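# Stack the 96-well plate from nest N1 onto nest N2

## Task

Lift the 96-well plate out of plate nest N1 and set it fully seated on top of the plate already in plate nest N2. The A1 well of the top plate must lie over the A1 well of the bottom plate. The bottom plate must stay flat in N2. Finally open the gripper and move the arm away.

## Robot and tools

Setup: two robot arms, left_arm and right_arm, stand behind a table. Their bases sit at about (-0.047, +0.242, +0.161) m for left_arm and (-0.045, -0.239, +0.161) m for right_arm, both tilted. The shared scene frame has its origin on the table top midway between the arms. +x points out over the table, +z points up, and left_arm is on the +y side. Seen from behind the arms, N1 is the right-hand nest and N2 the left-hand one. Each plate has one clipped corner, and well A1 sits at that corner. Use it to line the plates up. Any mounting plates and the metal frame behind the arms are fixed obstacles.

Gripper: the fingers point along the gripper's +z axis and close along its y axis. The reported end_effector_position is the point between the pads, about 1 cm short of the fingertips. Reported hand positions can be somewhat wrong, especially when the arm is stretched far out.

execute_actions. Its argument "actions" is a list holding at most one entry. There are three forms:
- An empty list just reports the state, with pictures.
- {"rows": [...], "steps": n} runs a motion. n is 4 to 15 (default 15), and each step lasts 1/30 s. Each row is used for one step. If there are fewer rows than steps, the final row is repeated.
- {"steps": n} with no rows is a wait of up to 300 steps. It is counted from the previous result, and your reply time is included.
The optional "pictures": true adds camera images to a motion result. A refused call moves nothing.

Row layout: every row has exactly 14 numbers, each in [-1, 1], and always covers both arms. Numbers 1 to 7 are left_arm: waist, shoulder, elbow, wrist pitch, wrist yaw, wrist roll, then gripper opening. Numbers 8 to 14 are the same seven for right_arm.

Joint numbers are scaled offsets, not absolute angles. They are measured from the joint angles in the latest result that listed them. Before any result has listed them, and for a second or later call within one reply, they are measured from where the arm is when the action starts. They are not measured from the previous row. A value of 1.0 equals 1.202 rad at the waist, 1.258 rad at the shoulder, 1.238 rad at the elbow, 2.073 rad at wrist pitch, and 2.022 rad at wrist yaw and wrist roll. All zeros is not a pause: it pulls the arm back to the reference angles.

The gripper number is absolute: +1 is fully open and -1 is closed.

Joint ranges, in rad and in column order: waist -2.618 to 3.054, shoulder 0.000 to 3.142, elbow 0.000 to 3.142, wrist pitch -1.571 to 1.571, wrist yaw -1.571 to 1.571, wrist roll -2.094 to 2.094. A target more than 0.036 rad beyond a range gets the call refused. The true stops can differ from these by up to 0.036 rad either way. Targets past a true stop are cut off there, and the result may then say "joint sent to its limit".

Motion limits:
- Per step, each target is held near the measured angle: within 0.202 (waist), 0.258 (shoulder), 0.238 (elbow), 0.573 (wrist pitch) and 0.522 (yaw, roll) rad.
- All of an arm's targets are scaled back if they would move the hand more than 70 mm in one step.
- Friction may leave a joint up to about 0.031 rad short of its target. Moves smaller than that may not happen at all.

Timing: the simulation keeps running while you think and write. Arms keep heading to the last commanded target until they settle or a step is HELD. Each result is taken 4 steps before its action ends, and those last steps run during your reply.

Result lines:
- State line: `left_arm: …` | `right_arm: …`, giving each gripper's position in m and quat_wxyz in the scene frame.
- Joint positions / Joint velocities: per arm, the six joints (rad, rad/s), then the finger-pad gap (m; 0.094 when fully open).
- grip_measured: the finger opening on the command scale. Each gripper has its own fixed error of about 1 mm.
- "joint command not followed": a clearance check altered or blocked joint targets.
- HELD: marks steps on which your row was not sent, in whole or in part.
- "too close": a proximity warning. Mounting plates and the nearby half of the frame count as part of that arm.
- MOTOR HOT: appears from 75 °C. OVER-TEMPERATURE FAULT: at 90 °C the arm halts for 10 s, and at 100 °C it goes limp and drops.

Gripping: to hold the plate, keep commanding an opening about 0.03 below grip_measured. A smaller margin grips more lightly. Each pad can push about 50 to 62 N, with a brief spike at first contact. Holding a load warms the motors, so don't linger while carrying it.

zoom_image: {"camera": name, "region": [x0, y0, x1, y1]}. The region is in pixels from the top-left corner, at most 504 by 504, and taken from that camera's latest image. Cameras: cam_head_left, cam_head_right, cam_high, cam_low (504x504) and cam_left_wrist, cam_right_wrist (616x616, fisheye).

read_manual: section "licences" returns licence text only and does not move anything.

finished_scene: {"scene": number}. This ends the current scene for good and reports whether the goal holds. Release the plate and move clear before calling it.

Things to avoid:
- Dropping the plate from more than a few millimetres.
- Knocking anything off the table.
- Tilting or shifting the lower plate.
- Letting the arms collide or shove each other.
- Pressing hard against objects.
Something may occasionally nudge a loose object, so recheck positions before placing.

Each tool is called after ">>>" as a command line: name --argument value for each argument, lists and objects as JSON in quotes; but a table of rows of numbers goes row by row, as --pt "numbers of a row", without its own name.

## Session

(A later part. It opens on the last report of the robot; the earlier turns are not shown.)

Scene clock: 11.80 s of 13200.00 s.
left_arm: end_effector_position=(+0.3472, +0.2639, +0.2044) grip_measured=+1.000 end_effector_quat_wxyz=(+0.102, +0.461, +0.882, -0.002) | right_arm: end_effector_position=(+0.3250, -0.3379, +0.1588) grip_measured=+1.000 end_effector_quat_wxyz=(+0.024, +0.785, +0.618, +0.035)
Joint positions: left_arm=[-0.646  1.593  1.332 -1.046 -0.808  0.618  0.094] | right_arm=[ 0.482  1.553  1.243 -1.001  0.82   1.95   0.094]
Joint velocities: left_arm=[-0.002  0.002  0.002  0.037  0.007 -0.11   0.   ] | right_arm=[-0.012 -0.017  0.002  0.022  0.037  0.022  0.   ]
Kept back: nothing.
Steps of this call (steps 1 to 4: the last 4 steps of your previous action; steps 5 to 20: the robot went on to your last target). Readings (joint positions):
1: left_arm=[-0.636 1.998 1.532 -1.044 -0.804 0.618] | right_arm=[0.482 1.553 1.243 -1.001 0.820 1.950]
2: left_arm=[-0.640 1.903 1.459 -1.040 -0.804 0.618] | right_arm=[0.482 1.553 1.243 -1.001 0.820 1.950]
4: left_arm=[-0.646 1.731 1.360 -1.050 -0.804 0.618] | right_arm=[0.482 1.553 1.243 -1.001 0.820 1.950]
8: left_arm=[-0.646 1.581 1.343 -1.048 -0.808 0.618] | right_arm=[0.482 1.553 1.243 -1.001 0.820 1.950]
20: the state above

>>> execute_actions --actions '[{"rows":[[0,0,0,0,0,0,1,0.235,0.988,0.785,-0.066,-0.01,0.06,1]]}]'

>>> execute_actions --actions '[{"steps":45}]' --pictures true

Scene clock: 12.23 s of 13200.00 s.
left_arm: end_effector_position=(+0.3472, +0.2639, +0.2044) grip_measured=+1.000 end_effector_quat_wxyz=(+0.102, +0.461, +0.882, -0.002) | right_arm: end_effector_position=(+0.4537, -0.1415, +0.2080) grip_measured=+1.000 end_effector_quat_wxyz=(+0.032, +0.728, +0.674, +0.120)
Joint positions: left_arm=[-0.646  1.593  1.332 -1.046 -0.808  0.618  0.094] | right_arm=[ 0.781  2.284  2.009 -1.109  0.816  2.046  0.094]
Joint velocities: left_arm=[ 0.022 -0.002 -0.007 -0.022 -0.066 -0.007  0.   ] | right_arm=[ 0.071  2.454  2.557 -0.007 -0.037  0.11   0.   ]
Steps of this call (steps 1 to 2: the robot went on to your last target; steps 3 to 13: the first 11 steps of this action). Readings (joint positions):
3: left_arm=[-0.646 1.593 1.332 -1.046 -0.808 0.618] | right_arm=[0.496 1.576 1.271 -1.036 0.822 1.964]
4: left_arm=[-0.646 1.593 1.332 -1.046 -0.808 0.618] | right_arm=[0.529 1.625 1.332 -1.071 0.825 1.978]
6: left_arm=[-0.646 1.593 1.332 -1.046 -0.808 0.618] | right_arm=[0.617 1.742 1.452 -1.079 0.825 1.998]
10: left_arm=[-0.646 1.593 1.332 -1.046 -0.808 0.618] | right_arm=[0.751 2.029 1.747 -1.106 0.820 2.032]
13: the state above

Scene clock: 13.73 s of 13200.00 s.
left_arm: end_effector_position=(+0.3472, +0.2639, +0.2044) grip_measured=+1.000 end_effector_quat_wxyz=(+0.102, +0.461, +0.882, -0.002) | right_arm: end_effector_position=(+0.3880, -0.0153, +0.0762) grip_measured=+1.000 end_effector_quat_wxyz=(-0.001, +0.648, +0.762, +0.005)
Joint positions: left_arm=[-0.646  1.593  1.332 -1.046 -0.808  0.618  0.094] | right_arm=[ 0.781  2.793  2.187 -1.128  0.8    2.063  0.094]
Joint velocities: left_arm=[-0.012 -0.007  0.007 -0.022 -0.007 -0.066  0.   ] | right_arm=[-0.012  0.002  0.007 -0.007 -0.007 -0.007  0.   ]
Kept back: nothing.
Steps of this call (steps 1 to 4: the last 4 steps of your previous action; steps 5 to 45: the robot went on to your last target). Readings (joint positions):
1: left_arm=[-0.646 1.593 1.332 -1.046 -0.808 0.618] | right_arm=[0.781 2.367 2.088 -1.105 0.816 2.049]
2: left_arm=[-0.646 1.593 1.332 -1.046 -0.808 0.618] | right_arm=[0.781 2.436 2.139 -1.093 0.816 2.051]
4: left_arm=[-0.646 1.593 1.332 -1.046 -0.808 0.618] | right_arm=[0.781 2.545 2.172 -1.085 0.816 2.052]
8: left_arm=[-0.646 1.593 1.332 -1.046 -0.808 0.618] | right_arm=[0.781 2.743 2.187 -1.092 0.814 2.056]
45: the state above
All arms were judged still, so your last target was given up. Only a new action makes them travel on or press farther. Fingers that are still opening or closing keep moving.

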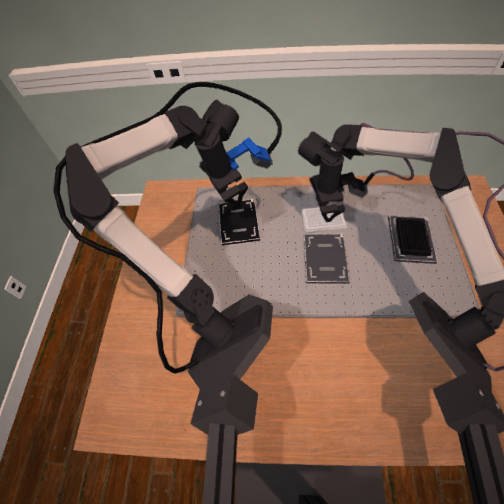

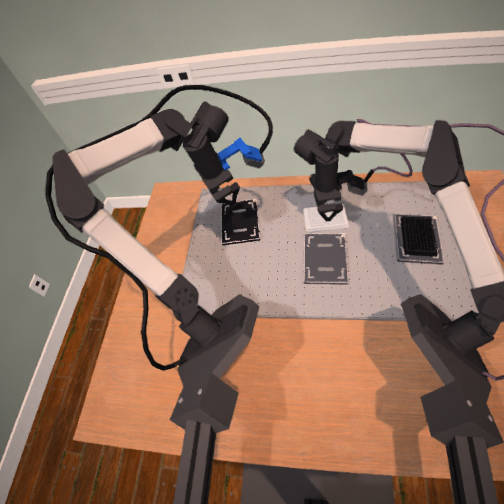

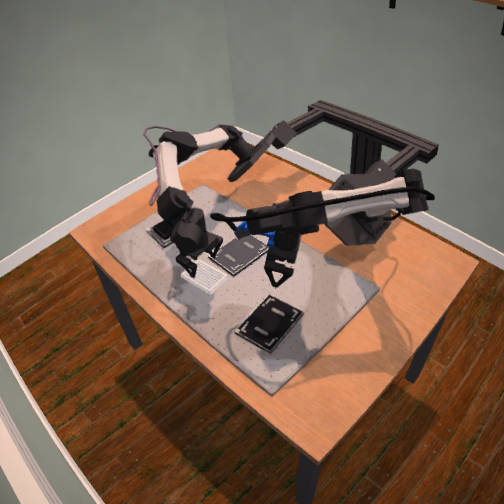

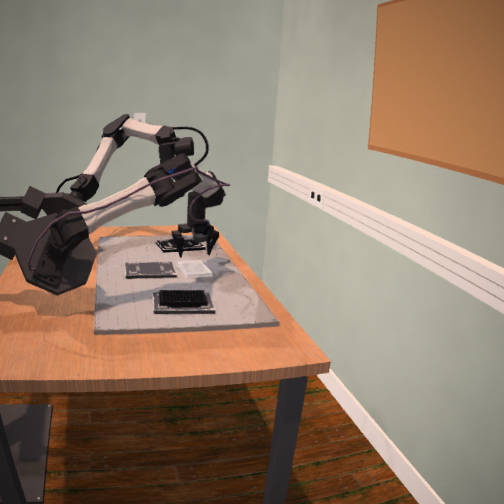

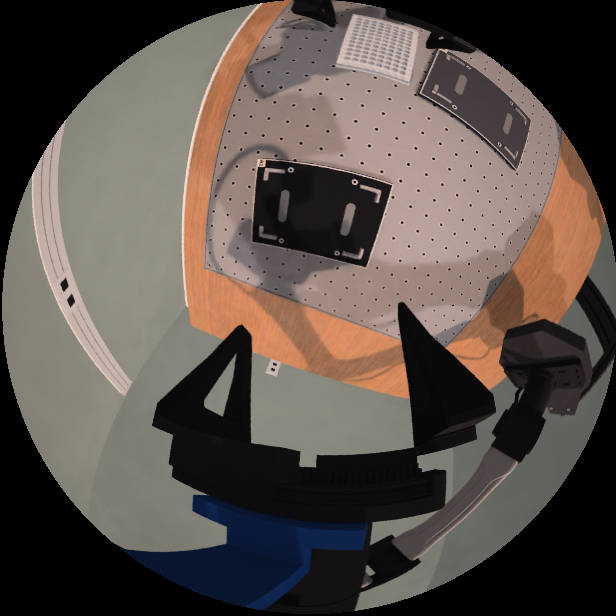

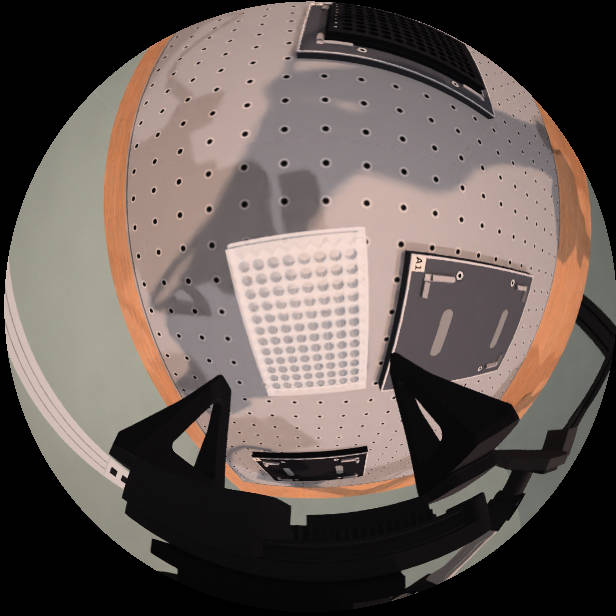

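>>> execute_actions --actions '[{"rows":[[0,0,0,0,0,0,1,-0.04,0.02,-0.068,0.058,0.006,-0.035,1]]}]'

>>> execute_actions --actions '[{"steps":15}]' --pictures true

Scene clock: 14.27 s of 13200.00 s.
left_arm: end_effector_position=(+0.3472, +0.2639, +0.2044) grip_measured=+1.000 end_effector_quat_wxyz=(+0.102, +0.461, +0.882, -0.002) | right_arm: end_effector_position=(+0.3821, -0.0157, +0.0451) grip_measured=+1.000 end_effector_quat_wxyz=(-0.005, +0.641, +0.767, -0.004)
Joint positions: left_arm=[-0.646  1.593  1.332 -1.046 -0.808  0.618  0.094] | right_arm=[ 0.739  2.81   2.125 -1.033  0.803  2.006  0.094]
Joint velocities: left_arm=[-0.002  0.002 -0.022 -0.022  0.037  0.051  0.   ] | right_arm=[ 0.017  0.002  0.007  0.066  0.022 -0.007  0.   ]
Steps of this call (steps 1 to 5: nothing new was sent; steps 6 to 16: the first 11 steps of this action). Readings (joint positions):
6: left_arm=[-0.646 1.593 1.332 -1.046 -0.808 0.618] | right_arm=[0.779 2.792 2.177 -1.113 0.801 2.054]
7: left_arm=[-0.646 1.593 1.332 -1.046 -0.808 0.618] | right_arm=[0.776 2.791 2.165 -1.091 0.803 2.043]
9: left_arm=[-0.646 1.593 1.332 -1.046 -0.808 0.618] | right_arm=[0.764 2.796 2.142 -1.064 0.803 2.028]
13: left_arm=[-0.646 1.593 1.332 -1.046 -0.808 0.618] | right_arm=[0.741 2.810 2.126 -1.042 0.803 2.012]
16: the state above

Scene clock: 14.77 s of 13200.00 s.
left_arm: end_effector_position=(+0.3472, +0.2639, +0.2044) grip_measured=+1.000 end_effector_quat_wxyz=(+0.102, +0.461, +0.882, -0.002) | right_arm: end_effector_position=(+0.3839, -0.0144, +0.0451) grip_measured=+1.000 end_effector_quat_wxyz=(-0.004, +0.642, +0.766, +0.000)
Joint positions: left_arm=[-0.646  1.593  1.332 -1.046 -0.808  0.618  0.094] | right_arm=[ 0.739  2.81   2.125 -1.022  0.803  2.001  0.094]
Joint velocities: left_arm=[-0.012  0.002 -0.027  0.037 -0.037 -0.022  0.   ] | right_arm=[-0.002 -0.012 -0.002  0.022  0.037  0.007  0.   ]
Kept back: nothing.
Steps of this call (steps 1 to 4: the last 4 steps of your previous action; steps 5 to 15: the robot went on to your last target). Readings (joint positions):
1: left_arm=[-0.646 1.593 1.332 -1.046 -0.808 0.618] | right_arm=[0.739 2.810 2.125 -1.030 0.803 2.005]
2: left_arm=[-0.646 1.593 1.332 -1.046 -0.808 0.618] | right_arm=[0.739 2.810 2.125 -1.028 0.803 2.005]
4: left_arm=[-0.646 1.593 1.332 -1.046 -0.808 0.618] | right_arm=[0.739 2.810 2.125 -1.026 0.803 2.003]
8: left_arm=[-0.646 1.593 1.332 -1.046 -0.808 0.618] | right_arm=[0.739 2.810 2.125 -1.023 0.803 2.002]
15: the state above

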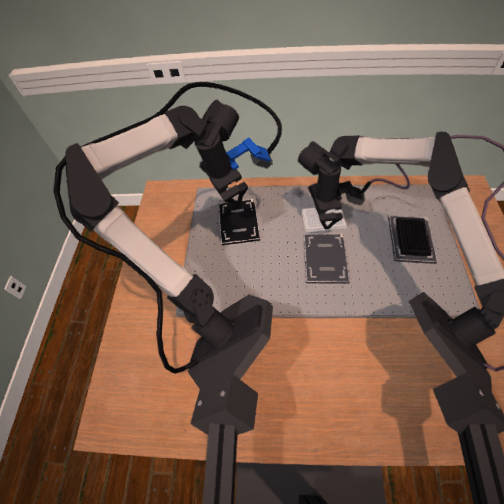

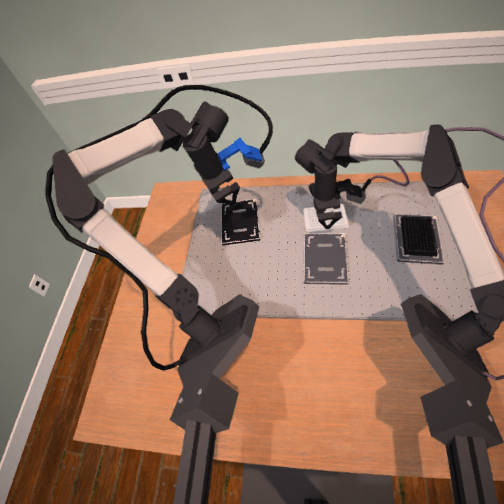

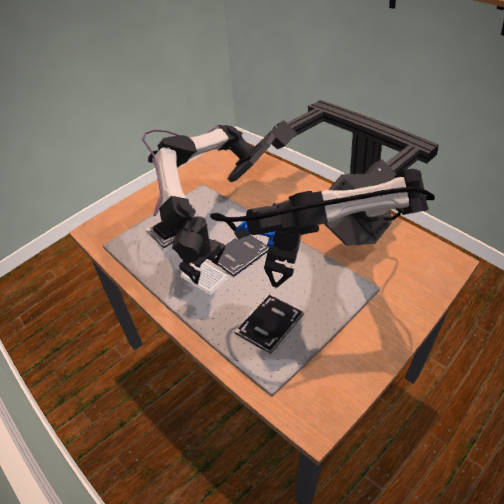

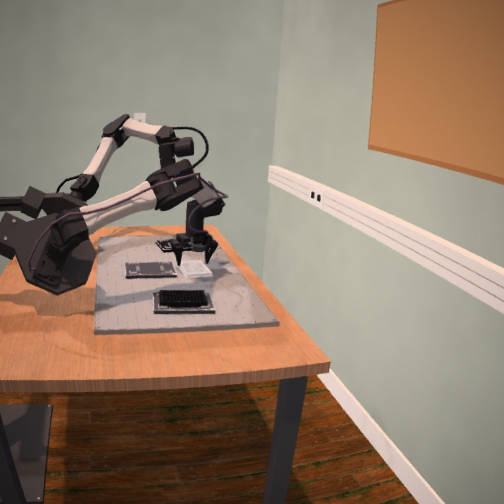

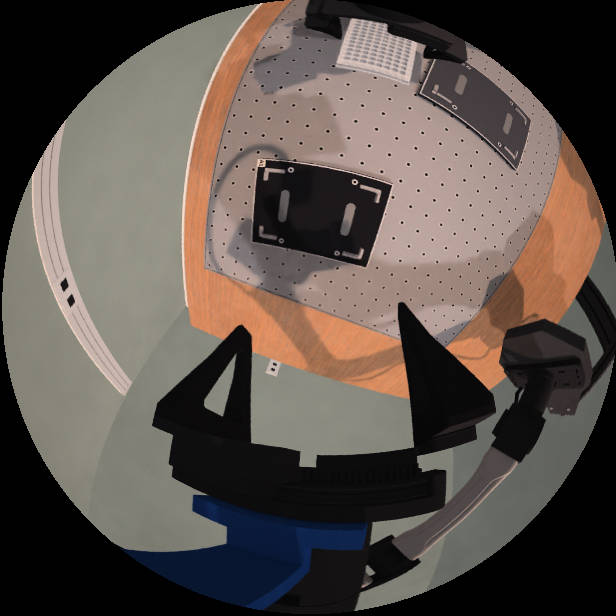

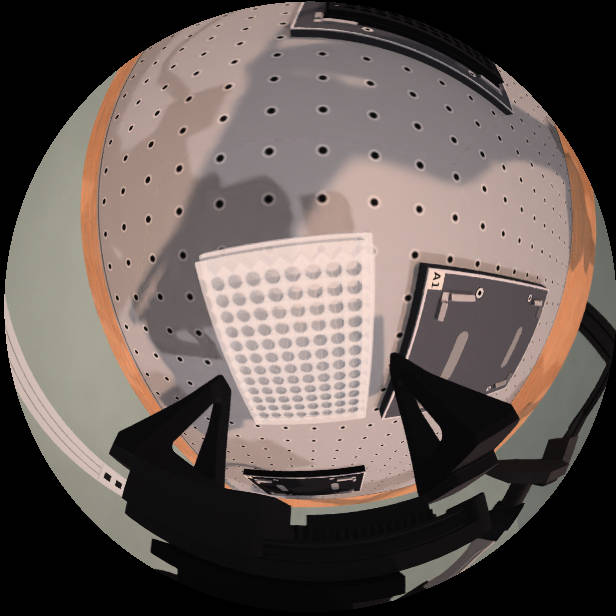

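>>> execute_actions --actions '[{"rows":[[0,0,0,0,0,0,1,0,0,0,0.02,0.008,0,1],[0,0,0,0,0,0,1,0,0,0,0.02,0.008,0,1],[0,0,0,0,0,0,1,0,0,0,0.02,0.008,0,1],[0,0,0,0,0,0,1,0,0,0,0.02,0.008,0,1],[0,0,0,0,0,0,1,0,0,0,0.02,0.008,0,1],[0,0,0,0,0,0,1,-0.034,0.018,-0.031,0.04,0.009,-0.021,1]]}]'

>>> execute_actions --actions '[{"steps":18}]' --pictures true

Scene clock: 15.73 s of 13200.00 s.
left_arm: end_effector_position=(+0.3472, +0.2639, +0.2044) grip_measured=+1.000 end_effector_quat_wxyz=(+0.102, +0.461, +0.882, -0.002) | right_arm: end_effector_position=(+0.3908, -0.0166, +0.0339) grip_measured=+1.000 end_effector_quat_wxyz=(-0.001, +0.651, +0.759, +0.005)
Joint positions: left_arm=[-0.646  1.593  1.332 -1.046 -0.808  0.618  0.094] | right_arm=[ 0.715  2.814  2.115 -0.966  0.809  1.977  0.094]
Joint velocities: left_arm=[-0.012 -0.012 -0.007 -0.037  0.007  0.007  0.   ] | right_arm=[-0.134  0.022 -0.032  0.125  0.037 -0.095  0.   ]
Steps of this call (steps 1 to 15: the robot went on to your last target; steps 16 to 18: nothing new was sent; steps 19 to 29: the first 11 steps of this action). Readings (joint positions):
19: left_arm=[-0.646 1.593 1.332 -1.046 -0.808 0.618] | right_arm=[0.739 2.810 2.125 -1.019 0.804 2.001]
20: left_arm=[-0.646 1.593 1.332 -1.046 -0.808 0.618] | right_arm=[0.739 2.810 2.125 -1.014 0.805 2.001]
22: left_arm=[-0.646 1.593 1.332 -1.046 -0.808 0.618] | right_arm=[0.739 2.810 2.125 -1.006 0.806 2.001]
26: left_arm=[-0.646 1.593 1.332 -1.046 -0.808 0.618] | right_arm=[0.730 2.811 2.118 -0.979 0.808 1.986]
29: the state above

Scene clock: 16.33 s of 13200.00 s.
left_arm: end_effector_position=(+0.3472, +0.2639, +0.2044) grip_measured=+1.000 end_effector_quat_wxyz=(+0.102, +0.461, +0.882, -0.002) | right_arm: end_effector_position=(+0.3919, -0.0183, +0.0298) grip_measured=+1.000 end_effector_quat_wxyz=(-0.001, +0.652, +0.758, +0.004)
Joint positions: left_arm=[-0.646  1.593  1.332 -1.046 -0.808  0.618  0.094] | right_arm=[ 0.706  2.816  2.113 -0.955  0.811  1.968  0.094]
Joint velocities: left_arm=[ 0.007  0.002 -0.012 -0.007  0.007  0.007  0.   ] | right_arm=[ 0.012 -0.002 -0.017 -0.037 -0.007  0.007  0.   ]
Kept back: nothing.
Steps of this call (steps 1 to 4: the last 4 steps of your previous action; steps 5 to 18: the robot went on to your last target). Readings (joint positions):
1: left_arm=[-0.646 1.593 1.332 -1.046 -0.808 0.618] | right_arm=[0.711 2.814 2.115 -0.963 0.810 1.975]
2: left_arm=[-0.646 1.593 1.332 -1.046 -0.808 0.618] | right_arm=[0.708 2.815 2.114 -0.961 0.810 1.973]
4: left_arm=[-0.646 1.593 1.332 -1.046 -0.808 0.618] | right_arm=[0.706 2.816 2.113 -0.958 0.811 1.971]
8: left_arm=[-0.646 1.593 1.332 -1.046 -0.808 0.618] | right_arm=[0.706 2.816 2.113 -0.956 0.811 1.969]
18: the state above

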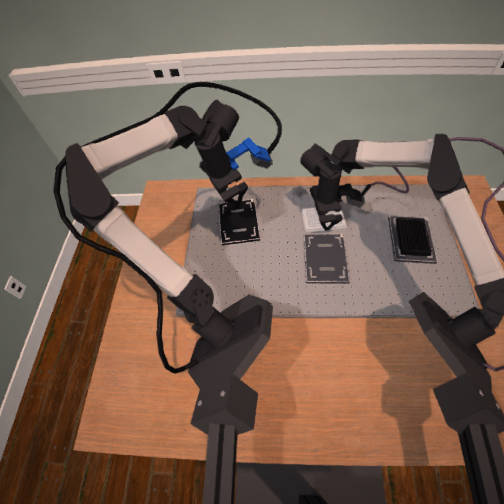

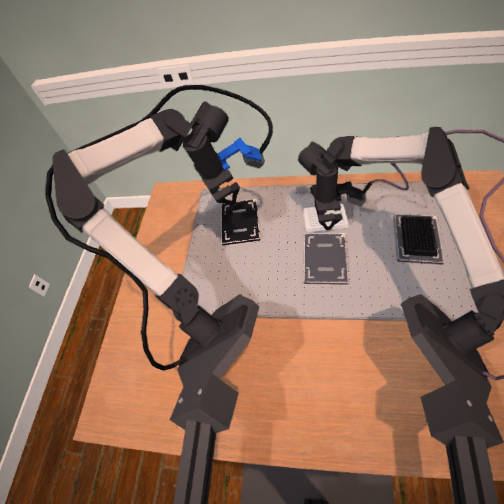

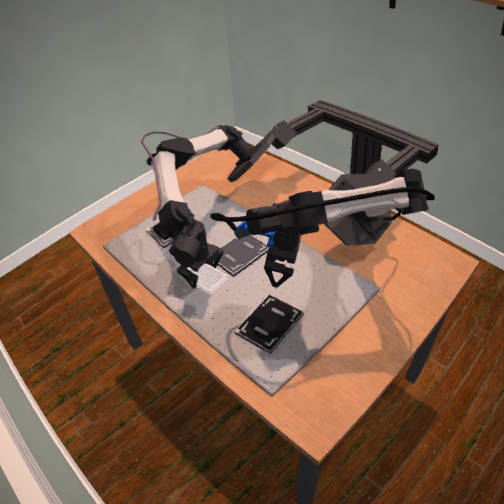

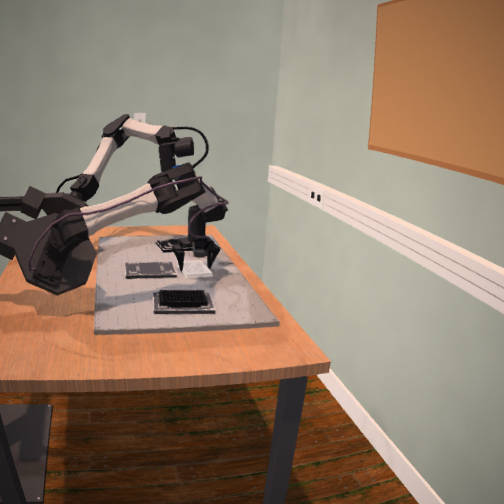

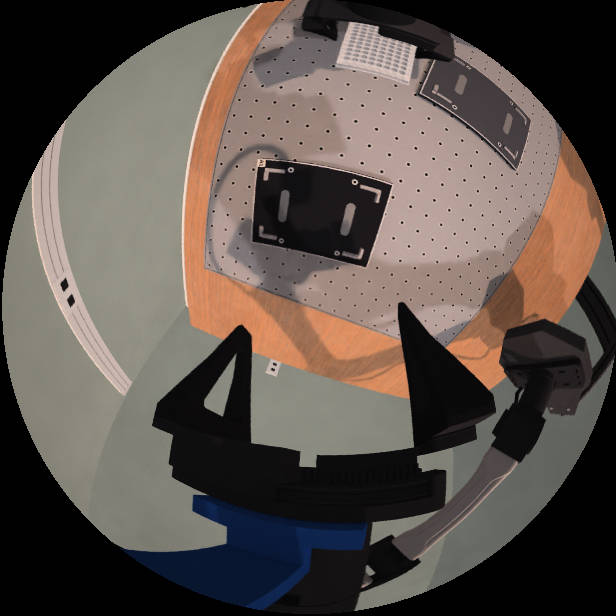

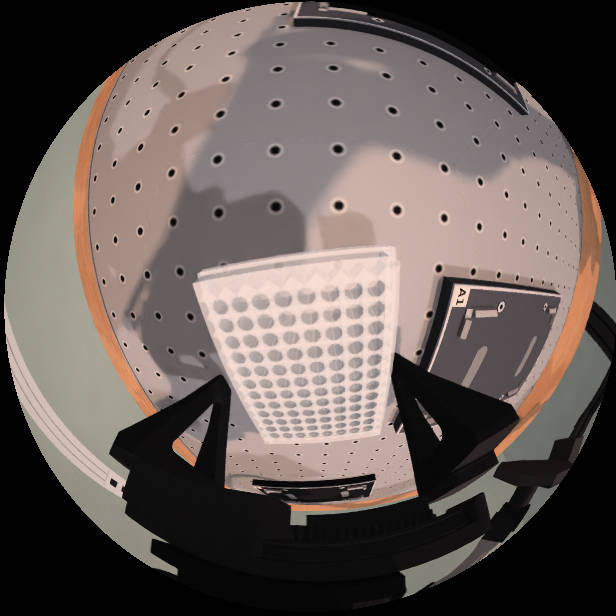

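Shoulder a bit more (down and −x), then close.

>>> execute_actions --actions '[{"rows":[[0,0,0,0,0,0,1,0,0.023,0,0,0,0,1]]}]'

>>> execute_actions --actions '[{"steps":8}]'

>>> execute_actions --actions '[{"rows":[[0,0,0,0,0,0,1,0,0,0,0,0,0,0.72]]}]'

Scene clock: 16.83 s of 13200.00 s.
left_arm: end_effector_position=(+0.3472, +0.2639, +0.2044) grip_measured=+1.000 end_effector_quat_wxyz=(+0.102, +0.461, +0.882, -0.002) | right_arm: end_effector_position=(+0.3882, -0.0159, +0.0262) grip_measured=+1.000 end_effector_quat_wxyz=(-0.001, +0.649, +0.761, +0.001)
Joint positions: left_arm=[-0.646  1.593  1.332 -1.046 -0.808  0.618  0.094] | right_arm=[ 0.707  2.827  2.113 -0.955  0.812  1.968  0.094]
Joint velocities: left_arm=[-0.012  0.002 -0.002 -0.037 -0.081 -0.051  0.   ] | right_arm=[ 0.002 -0.007  0.012 -0.022 -0.007 -0.022  0.   ]
Steps of this call (steps 1 to 4: the robot went on to your last target; steps 5 to 15: the first 11 steps of this action). Readings (joint positions):
5: left_arm=[-0.646 1.593 1.332 -1.046 -0.808 0.618] | right_arm=[0.706 2.817 2.113 -0.955 0.811 1.968]
6: left_arm=[-0.646 1.593 1.332 -1.046 -0.808 0.618] | right_arm=[0.706 2.818 2.113 -0.955 0.811 1.968]
8: left_arm=[-0.646 1.593 1.332 -1.046 -0.808 0.618] | right_arm=[0.706 2.822 2.113 -0.955 0.811 1.968]
12: left_arm=[-0.646 1.593 1.332 -1.046 -0.808 0.618] | right_arm=[0.707 2.827 2.113 -0.955 0.812 1.968]
15: the state above

Scene clock: 17.10 s of 13200.00 s.
left_arm: end_effector_position=(+0.3472, +0.2639, +0.2044) grip_measured=+1.000 end_effector_quat_wxyz=(+0.102, +0.461, +0.882, -0.002) | right_arm: end_effector_position=(+0.3882, -0.0159, +0.0262) grip_measured=+1.000 end_effector_quat_wxyz=(-0.001, +0.649, +0.761, +0.001)
Joint positions: left_arm=[-0.646  1.593  1.332 -1.046 -0.808  0.618  0.094] | right_arm=[ 0.707  2.827  2.113 -0.955  0.812  1.968  0.094]
Joint velocities: left_arm=[ 0.017 -0.012  0.007 -0.022 -0.037  0.037  0.   ] | right_arm=[ 0.002 -0.002 -0.007 -0.051 -0.007  0.022  0.   ]
Kept back: nothing.
Steps of this call (steps 1 to 4: the last 4 steps of your previous action; steps 5 to 8: the robot went on to your last target). Readings (joint positions):
1: left_arm=[-0.646 1.593 1.332 -1.046 -0.808 0.618] | right_arm=[0.707 2.827 2.113 -0.955 0.812 1.968]
2: left_arm=[-0.646 1.593 1.332 -1.046 -0.808 0.618] | right_arm=[0.707 2.827 2.113 -0.955 0.812 1.968]
4: left_arm=[-0.646 1.593 1.332 -1.046 -0.808 0.618] | right_arm=[0.707 2.827 2.113 -0.955 0.812 1.968]
8: the state above

Scene clock: 17.47 s of 13200.00 s.
left_arm: end_effector_position=(+0.3472, +0.2639, +0.2044) grip_measured=+1.000 end_effector_quat_wxyz=(+0.102, +0.461, +0.882, -0.002) | right_arm: end_effector_position=(+0.3882, -0.0159, +0.0262) grip_measured=+0.775 end_effector_quat_wxyz=(-0.001, +0.649, +0.761, +0.001)
Joint positions: left_arm=[-0.646  1.593  1.332 -1.046 -0.808  0.618  0.094] | right_arm=[ 0.707  2.827  2.113 -0.955  0.812  1.968  0.083]
Joint velocities: left_arm=[-0.007  0.007 -0.002 -0.051  0.007  0.037  0.   ] | right_arm=[-0.022 -0.002  0.017 -0.037  0.037 -0.037  0.001]
Steps of this call (steps 1 to 11: the first 11 steps of this action). Readings (joint positions):
1: left_arm=[-0.646 1.593 1.332 -1.046 -0.808 0.618] | right_arm=[0.707 2.827 2.113 -0.955 0.812 1.968]
2: left_arm=[-0.646 1.593 1.332 -1.046 -0.808 0.618] | right_arm=[0.707 2.827 2.113 -0.955 0.812 1.968]
4: left_arm=[-0.646 1.593 1.332 -1.046 -0.808 0.618] | right_arm=[0.707 2.827 2.113 -0.955 0.812 1.968]
8: left_arm=[-0.646 1.593 1.332 -1.046 -0.808 0.618] | right_arm=[0.707 2.827 2.113 -0.955 0.812 1.968]
11: the state above

>>> execute_actions --actions '[{"rows":[[0,0,0,0,0,0,1,0.03,-0.015,0.04,-0.045,0,0,0.74],[0,0,0,0,0,0,1,0.03,-0.015,0.04,-0.045,0,0,0.74],[0,0,0,0,0,0,1,0.03,-0.015,0.04,-0.045,0,0,0.74],[0,0,0,0,0,0,1,0.03,-0.015,0.04,-0.045,0,0,0.74],[0,0,0,0,0,0,1,0.075,-0.035,0.095,-0.11,0,0,0.74]]}]'

>>> execute_actions --actions '[{"steps":15}]'

Scene clock: 18.07 s of 13200.00 s.
left_arm: end_effector_position=(+0.3472, +0.2639, +0.2044) grip_measured=+1.000 end_effector_quat_wxyz=(+0.102, +0.461, +0.882, -0.002) | right_arm: end_effector_position=(+0.3964, -0.0116, +0.0924) grip_measured=+0.775 end_effector_quat_wxyz=(+0.011, +0.613, +0.790, +0.022)
Joint positions: left_arm=[-0.646  1.593  1.332 -1.046 -0.808  0.618  0.094] | right_arm=[ 0.805  2.783  2.212 -1.131  0.811  1.968  0.083]
Joint velocities: left_arm=[-0.017 -0.012  0.012  0.022 -0.037 -0.037  0.   ] | right_arm=[ 0.208 -0.183  0.1   -0.212  0.022  0.007 -0.001]
Steps of this call (steps 1 to 4: the last 4 steps of your previous action; steps 5 to 7: the robot went on to your last target; steps 8 to 18: the first 11 steps of this action). Readings (joint positions):
8: left_arm=[-0.646 1.593 1.332 -1.046 -0.808 0.618] | right_arm=[0.709 2.827 2.118 -0.965 0.812 1.968]
9: left_arm=[-0.646 1.593 1.332 -1.046 -0.808 0.618] | right_arm=[0.711 2.827 2.124 -0.981 0.812 1.968]
11: left_arm=[-0.646 1.593 1.332 -1.046 -0.808 0.618] | right_arm=[0.722 2.824 2.133 -1.003 0.812 1.968]
15: left_arm=[-0.646 1.593 1.332 -1.046 -0.808 0.618] | right_arm=[0.771 2.807 2.194 -1.101 0.811 1.968]
18: the state above

Scene clock: 18.57 s of 13200.00 s.
left_arm: end_effector_position=(+0.3472, +0.2639, +0.2044) grip_measured=+1.000 end_effector_quat_wxyz=(+0.102, +0.461, +0.882, -0.002) | right_arm: end_effector_position=(+0.3932, -0.0162, +0.0966) grip_measured=+0.775 end_effector_quat_wxyz=(+0.010, +0.604, +0.797, +0.014)
Joint positions: left_arm=[-0.646  1.593  1.332 -1.046 -0.808  0.618  0.094] | right_arm=[ 0.809  2.777  2.216 -1.17   0.811  1.968  0.083]
Joint velocities: left_arm=[-0.007 -0.002  0.007 -0.022  0.051  0.007  0.   ] | right_arm=[-0.007 -0.022  0.002  0.007  0.022  0.022  0.001]
Kept back: nothing.
Steps of this call (steps 1 to 4: the last 4 steps of your previous action; steps 5 to 15: the robot went on to your last target). Readings (joint positions):
1: left_arm=[-0.646 1.593 1.332 -1.046 -0.808 0.618] | right_arm=[0.810 2.779 2.215 -1.137 0.811 1.968]
2: left_arm=[-0.646 1.593 1.332 -1.046 -0.808 0.618] | right_arm=[0.812 2.777 2.216 -1.142 0.811 1.968]
4: left_arm=[-0.646 1.593 1.332 -1.046 -0.808 0.618] | right_arm=[0.811 2.777 2.216 -1.151 0.811 1.968]
8: left_arm=[-0.646 1.593 1.332 -1.046 -0.808 0.618] | right_arm=[0.809 2.777 2.216 -1.164 0.811 1.968]
15: the state above

>>> execute_actions --actions '[{"rows":[[0,0,0,0,0,0,1,-0.01,-0.04,-0.04,0.01,0,-0.05,0.74],[0,0,0,0,0,0,1,-0.02,-0.08,-0.08,0.02,0,-0.1,0.74],[0,0,0,0,0,0,1,-0.03,-0.12,-0.13,0.03,0,-0.15,0.74],[0,0,0,0,0,0,1,-0.04,-0.16,-0.17,0.04,0,-0.2,0.74],[0,0,0,0,0,0,1,-0.05,-0.2,-0.22,0.05,0,-0.25,0.74],[0,0,0,0,0,0,1,-0.06,-0.24,-0.26,0.06,0,-0.3,0.74],[0,0,0,0,0,0,1,-0.07,-0.28,-0.3,0.07,0,-0.35,0.74],[0,0,0,0,0,0,1,-0.08,-0.32,-0.35,0.08,0,-0.4,0.74],[0,0,0,0,0,0,1,-0.09,-0.36,-0.39,0.09,0,-0.45,0.74],[0,0,0,0,0,0,1,-0.1,-0.4,-0.43,0.1,0,-0.5,0.74],[0,0,0,0,0,0,1,-0.12,-0.43,-0.46,0.1,0,-0.55,0.74]]}]'

>>> execute_actions --actions '[{"steps":15}]'

Scene clock: 19.17 s of 13200.00 s.
left_arm: end_effector_position=(+0.3472, +0.2639, +0.2044) grip_measured=+1.000 end_effector_quat_wxyz=(+0.102, +0.461, +0.882, -0.002) | right_arm: end_effector_position=(+0.3932, -0.1315, +0.1245) grip_measured=+0.775 end_effector_quat_wxyz=(+0.015, +0.367, +0.930, +0.023)
Joint positions: left_arm=[-0.646  1.593  1.332 -1.046 -0.808  0.618  0.094] | right_arm=[ 0.712  2.316  1.751 -1.029  0.809  1.258  0.083]
Joint velocities: left_arm=[ 0.017  0.002 -0.017 -0.037 -0.051 -0.007  0.   ] | right_arm=[-0.505 -1.526 -1.263  0.374 -0.037 -2.733 -0.001]
Steps of this call (steps 1 to 7: the robot went on to your last target; steps 8 to 18: the first 11 steps of this action). Readings (joint positions):
8: left_arm=[-0.646 1.593 1.332 -1.046 -0.808 0.618] | right_arm=[0.809 2.772 2.210 -1.167 0.811 1.955]
9: left_arm=[-0.646 1.593 1.332 -1.046 -0.808 0.618] | right_arm=[0.808 2.757 2.189 -1.157 0.811 1.924]
11: left_arm=[-0.646 1.593 1.332 -1.046 -0.808 0.618] | right_arm=[0.803 2.692 2.101 -1.133 0.810 1.824]
15: left_arm=[-0.646 1.593 1.332 -1.046 -0.808 0.618] | right_arm=[0.762 2.487 1.894 -1.081 0.809 1.525]
18: the state above

Scene clock: 19.67 s of 13200.00 s.
left_arm: end_effector_position=(+0.3472, +0.2639, +0.2044) grip_measured=+1.000 end_effector_quat_wxyz=(+0.102, +0.461, +0.882, -0.002) | right_arm: end_effector_position=(+0.3967, -0.1642, +0.1203) grip_measured=+0.775 end_effector_quat_wxyz=(+0.024, +0.226, +0.974, +0.019)
Joint positions: left_arm=[-0.646  1.593  1.332 -1.046 -0.808  0.618  0.094] | right_arm=[ 0.659  2.223  1.671 -0.978  0.818  0.878  0.083]
Joint velocities: left_arm=[-0.007 -0.012  0.012 -0.037 -0.037  0.007  0.   ] | right_arm=[ 0.017 -0.012  0.022  0.022  0.022 -0.095 -0.   ]
Kept back: nothing.
Steps of this call (steps 1 to 4: the last 4 steps of your previous action; steps 5 to 15: the robot went on to your last target). Readings (joint positions):
1: left_arm=[-0.646 1.593 1.332 -1.046 -0.808 0.618] | right_arm=[0.694 2.271 1.718 -1.023 0.810 1.179]
2: left_arm=[-0.646 1.593 1.332 -1.046 -0.808 0.618] | right_arm=[0.679 2.239 1.701 -1.020 0.812 1.116]
4: left_arm=[-0.646 1.593 1.332 -1.046 -0.808 0.618] | right_arm=[0.659 2.214 1.693 -1.008 0.817 1.025]
8: left_arm=[-0.646 1.593 1.332 -1.046 -0.808 0.618] | right_arm=[0.659 2.217 1.678 -0.985 0.818 0.930]
15: the state above

>>> execute_actions --actions '[{"rows":[[0,0,0,0,0,0,1,-0.02,-0.04,-0.05,0.013,0,-0.05,0.74],[0,0,0,0,0,0,1,-0.04,-0.08,-0.1,0.026,0,-0.1,0.74],[0,0,0,0,0,0,1,-0.05,-0.12,-0.15,0.04,0,-0.15,0.74],[0,0,0,0,0,0,1,-0.07,-0.16,-0.2,0.05,0,-0.2,0.74],[0,0,0,0,0,0,1,-0.09,-0.2,-0.25,0.065,0,-0.25,0.74],[0,0,0,0,0,0,1,-0.11,-0.24,-0.3,0.08,0,-0.3,0.74],[0,0,0,0,0,0,1,-0.13,-0.28,-0.35,0.09,-0.01,-0.345,0.74],[0,0,0,0,0,0,1,-0.145,-0.32,-0.4,0.1,-0.01,-0.345,0.74],[0,0,0,0,0,0,1,-0.16,-0.35,-0.45,0.115,-0.01,-0.345,0.74],[0,0,0,0,0,0,1,-0.18,-0.378,-0.5,0.128,-0.011,-0.345,0.74]]}]'

>>> execute_actions --actions '[{"steps":25}]' --pictures true

Scene clock: 20.40 s of 13200.00 s.
left_arm: end_effector_position=(+0.3472, +0.2639, +0.2044) grip_measured=+1.000 end_effector_quat_wxyz=(+0.102, +0.461, +0.882, -0.002) | right_arm: end_effector_position=(+0.3125, -0.2775, +0.0912) grip_measured=+0.776 end_effector_quat_wxyz=(-0.007, +0.054, +0.999, -0.005)
Joint positions: left_arm=[-0.646  1.593  1.332 -1.046 -0.808  0.618  0.094] | right_arm=[ 0.461  1.775  1.14  -0.797  0.814  0.323  0.083]
Joint velocities: left_arm=[ 0.027  0.012 -0.022 -0.051  0.037 -0.022  0.   ] | right_arm=[-0.613 -0.989 -1.223  0.198  0.022 -0.901 -0.001]
Steps of this call (steps 1 to 11: the robot went on to your last target; steps 12 to 22: the first 11 steps of this action). Readings (joint positions):
12: left_arm=[-0.646 1.593 1.332 -1.046 -0.808 0.618] | right_arm=[0.658 2.219 1.664 -0.968 0.818 0.854]
13: left_arm=[-0.646 1.593 1.332 -1.046 -0.808 0.618] | right_arm=[0.656 2.202 1.639 -0.952 0.817 0.825]
15: left_arm=[-0.646 1.593 1.332 -1.046 -0.808 0.618] | right_arm=[0.639 2.132 1.543 -0.919 0.816 0.728]
19: left_arm=[-0.646 1.593 1.332 -1.046 -0.808 0.618] | right_arm=[0.543 1.920 1.306 -0.852 0.814 0.450]
22: the state above

Scene clock: 21.23 s of 13200.00 s.
left_arm: end_effector_position=(+0.3472, +0.2639, +0.2044) grip_measured=+1.000 end_effector_quat_wxyz=(+0.102, +0.461, +0.882, -0.002) | right_arm: end_effector_position=(+0.3042, -0.2808, +0.0824) grip_measured=+0.776 end_effector_quat_wxyz=(-0.003, +0.009, +1.000, -0.004)
Joint positions: left_arm=[-0.646  1.593  1.332 -1.046 -0.808  0.618  0.094] | right_arm=[ 0.436  1.744  1.072 -0.723  0.809  0.19   0.083]
Joint velocities: left_arm=[-0.007  0.002  0.007 -0.022  0.007 -0.037  0.   ] | right_arm=[-0.017 -0.007 -0.012  0.007  0.007 -0.066  0.   ]
Kept back: nothing.
Steps of this call (steps 1 to 4: the last 4 steps of your previous action; steps 5 to 25: the robot went on to your last target). Readings (joint positions):
1: left_arm=[-0.646 1.593 1.332 -1.046 -0.808 0.618] | right_arm=[0.444 1.752 1.108 -0.793 0.814 0.297]
2: left_arm=[-0.646 1.593 1.332 -1.046 -0.808 0.618] | right_arm=[0.436 1.744 1.090 -0.789 0.814 0.276]
4: left_arm=[-0.646 1.593 1.332 -1.046 -0.808 0.618] | right_arm=[0.436 1.744 1.075 -0.773 0.811 0.244]
8: left_arm=[-0.646 1.593 1.332 -1.046 -0.808 0.618] | right_arm=[0.436 1.744 1.072 -0.745 0.809 0.212]
25: the state above

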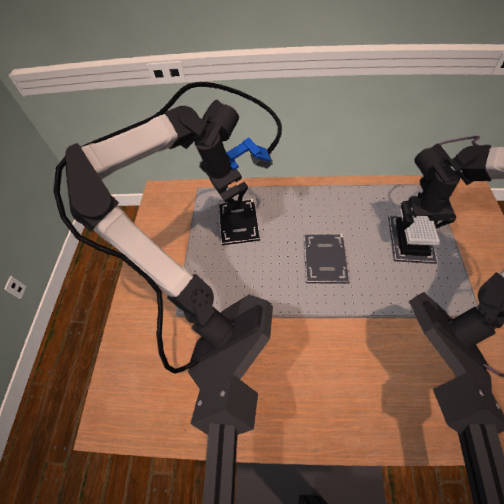

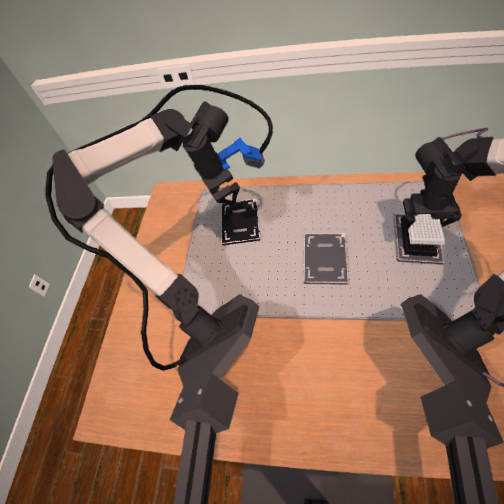

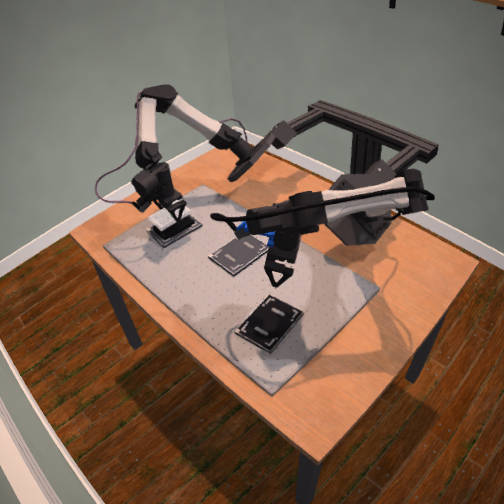

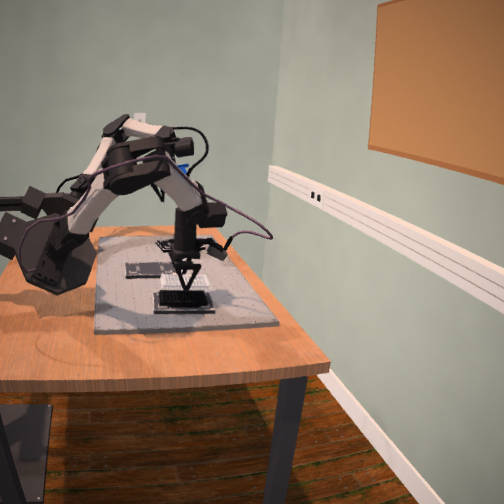

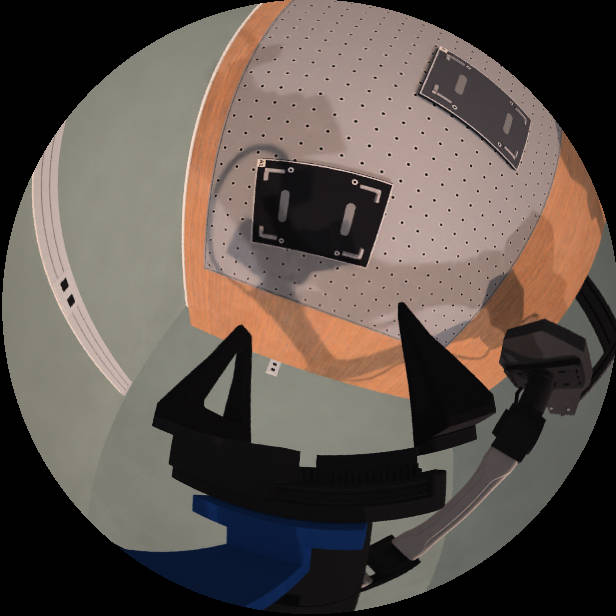

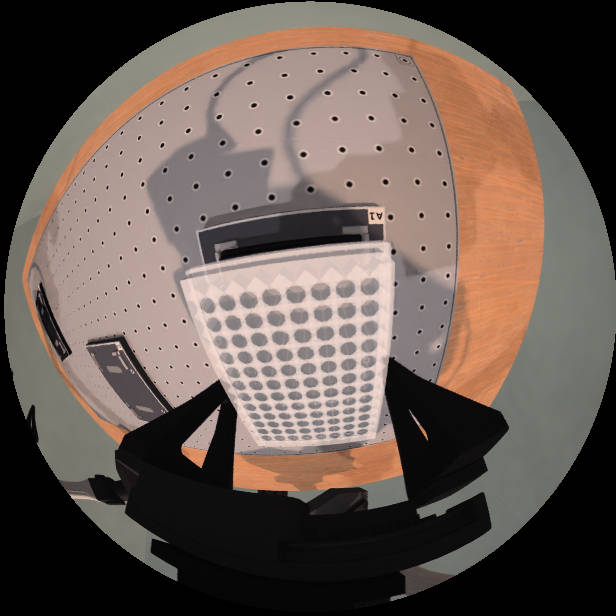

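>>> execute_actions --actions '[{"rows":[[0,0,0,0,0,0,1,-0.048,0.022,-0.076,0.079,-0.013,-0.039,0.74]]}]'

>>> execute_actions --actions '[{"steps":18}]' --pictures true

>>> zoom_image --camera "cam_right_wrist" --region '[150,170,450,450]'

>>> zoom_image --camera "cam_low" --region '[140,260,230,325]'

Scene clock: 21.83 s of 13200.00 s.
left_arm: end_effector_position=(+0.3472, +0.2639, +0.2044) grip_measured=+1.000 end_effector_quat_wxyz=(+0.102, +0.461, +0.882, -0.002) | right_arm: end_effector_position=(+0.2953, -0.2781, +0.0569) grip_measured=+0.776 end_effector_quat_wxyz=(-0.006, +0.010, +1.000, -0.003)
Joint positions: left_arm=[-0.646  1.593  1.332 -1.046 -0.808  0.618  0.094] | right_arm=[ 0.385  1.763  0.998 -0.587  0.797  0.126  0.083]
Joint velocities: left_arm=[-0.007 -0.002 -0.017 -0.022 -0.007  0.066  0.   ] | right_arm=[ 0.012 -0.007  0.017  0.081 -0.051 -0.11   0.   ]
Steps of this call (steps 1 to 7: the robot went on to your last target; steps 8 to 18: the first 11 steps of this action). Readings (joint positions):
8: left_arm=[-0.646 1.593 1.332 -1.046 -0.808 0.618] | right_arm=[0.432 1.744 1.062 -0.700 0.808 0.179]
9: left_arm=[-0.646 1.593 1.332 -1.046 -0.808 0.618] | right_arm=[0.423 1.744 1.046 -0.666 0.806 0.167]
11: left_arm=[-0.646 1.593 1.332 -1.046 -0.808 0.618] | right_arm=[0.400 1.753 1.016 -0.631 0.803 0.150]
15: left_arm=[-0.646 1.593 1.332 -1.046 -0.808 0.618] | right_arm=[0.385 1.763 0.998 -0.604 0.798 0.132]
18: the state above

Scene clock: 22.43 s of 13200.00 s.
left_arm: end_effector_position=(+0.3472, +0.2639, +0.2044) grip_measured=+1.000 end_effector_quat_wxyz=(+0.102, +0.461, +0.882, -0.002) | right_arm: end_effector_position=(+0.2984, -0.2777, +0.0569) grip_measured=+0.776 end_effector_quat_wxyz=(-0.001, +0.013, +1.000, -0.003)
Joint positions: left_arm=[-0.646  1.593  1.332 -1.046 -0.808  0.618  0.094] | right_arm=[ 0.385  1.763  0.998 -0.571  0.797  0.12   0.083]
Joint velocities: left_arm=[ 0.017  0.002  0.002  0.037 -0.022 -0.022  0.   ] | right_arm=[-0.032  0.002  0.007 -0.022  0.022  0.007  0.   ]
Kept back: nothing.
Steps of this call (steps 1 to 4: the last 4 steps of your previous action; steps 5 to 18: the robot went on to your last target). Readings (joint positions):
1: left_arm=[-0.646 1.593 1.332 -1.046 -0.808 0.618] | right_arm=[0.385 1.763 0.998 -0.583 0.797 0.125]
2: left_arm=[-0.646 1.593 1.332 -1.046 -0.808 0.618] | right_arm=[0.385 1.763 0.998 -0.580 0.797 0.124]
4: left_arm=[-0.646 1.593 1.332 -1.046 -0.808 0.618] | right_arm=[0.385 1.763 0.998 -0.577 0.797 0.122]
8: left_arm=[-0.646 1.593 1.332 -1.046 -0.808 0.618] | right_arm=[0.385 1.763 0.998 -0.573 0.797 0.121]
18: the state above

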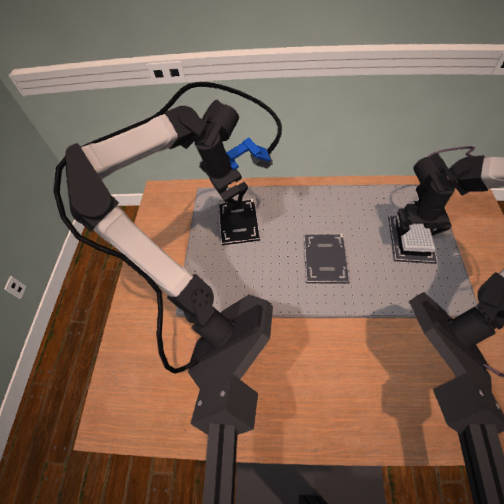

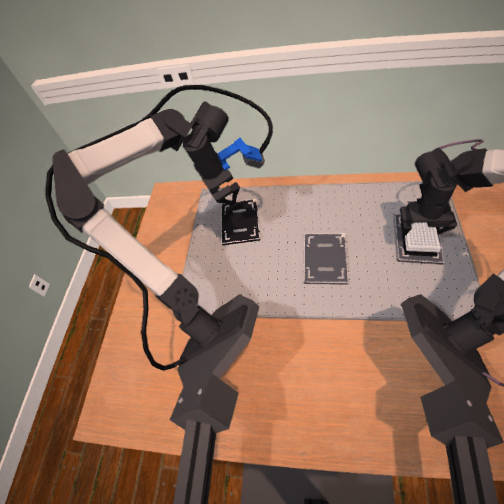

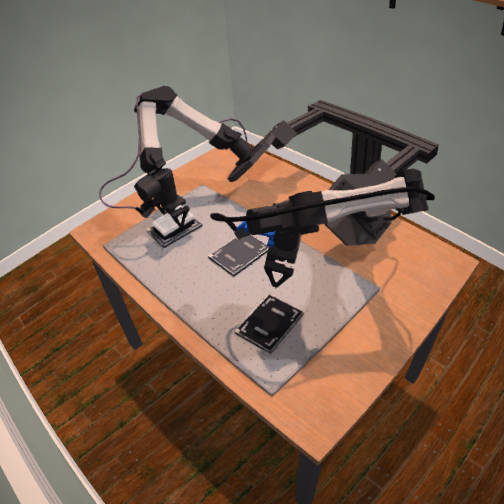

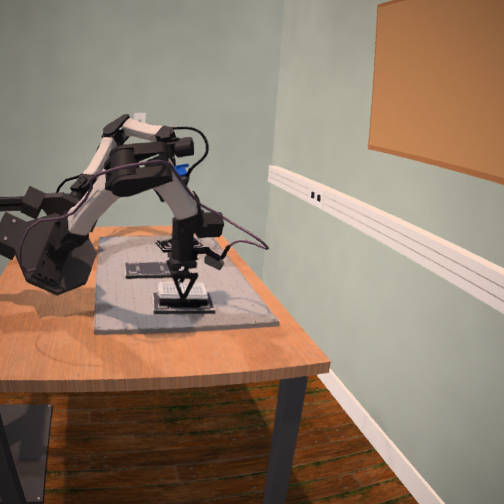

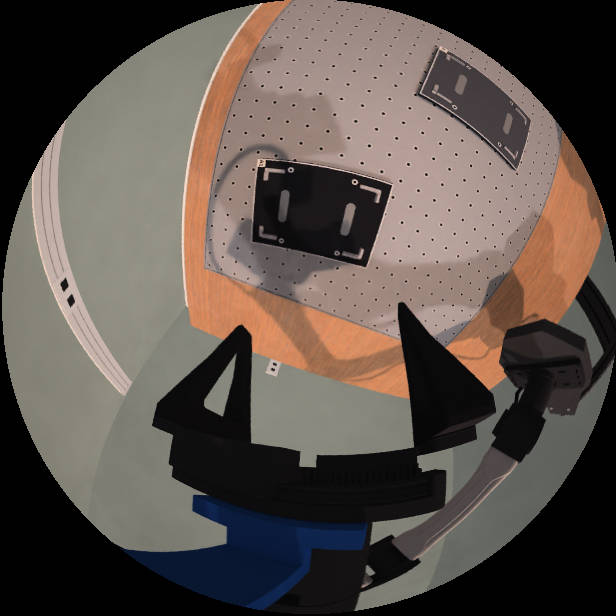

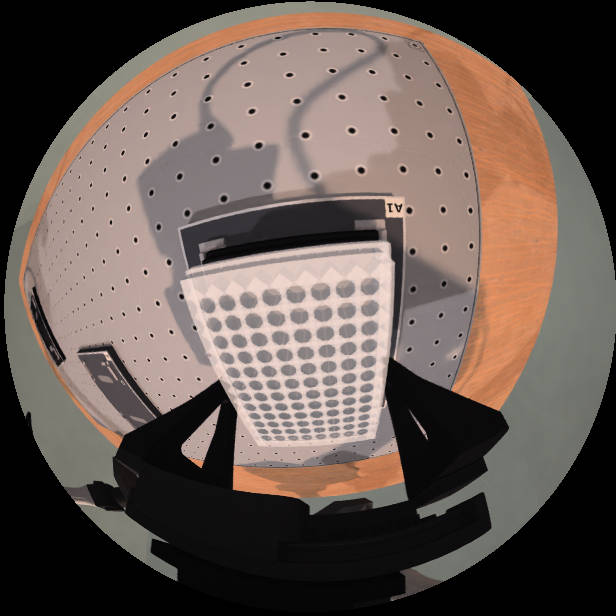

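Region (150, 170, 450, 450) of cam_right_wrist's 616x616 image, scaled by 1.680, with more detail than that image has; it fills the top 470 rows of this view, and the rest is white.

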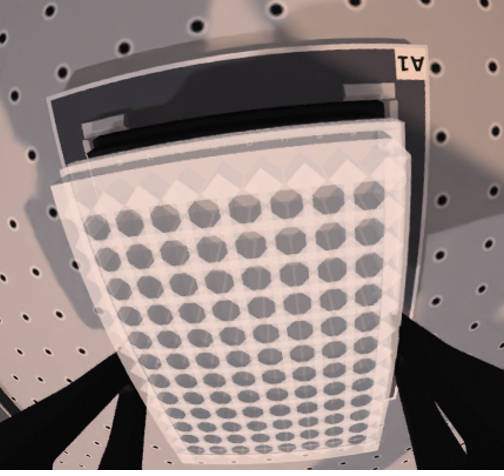

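Region (140, 260, 230, 325) of cam_low's 504x504 image, scaled by 5.600, with more detail than that image has.

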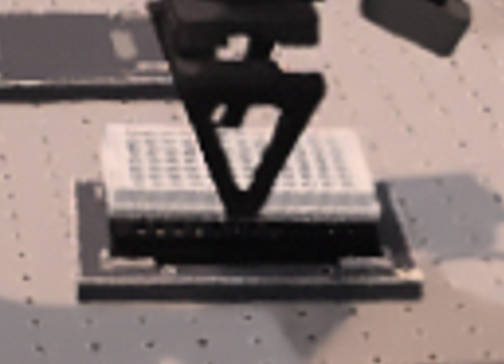

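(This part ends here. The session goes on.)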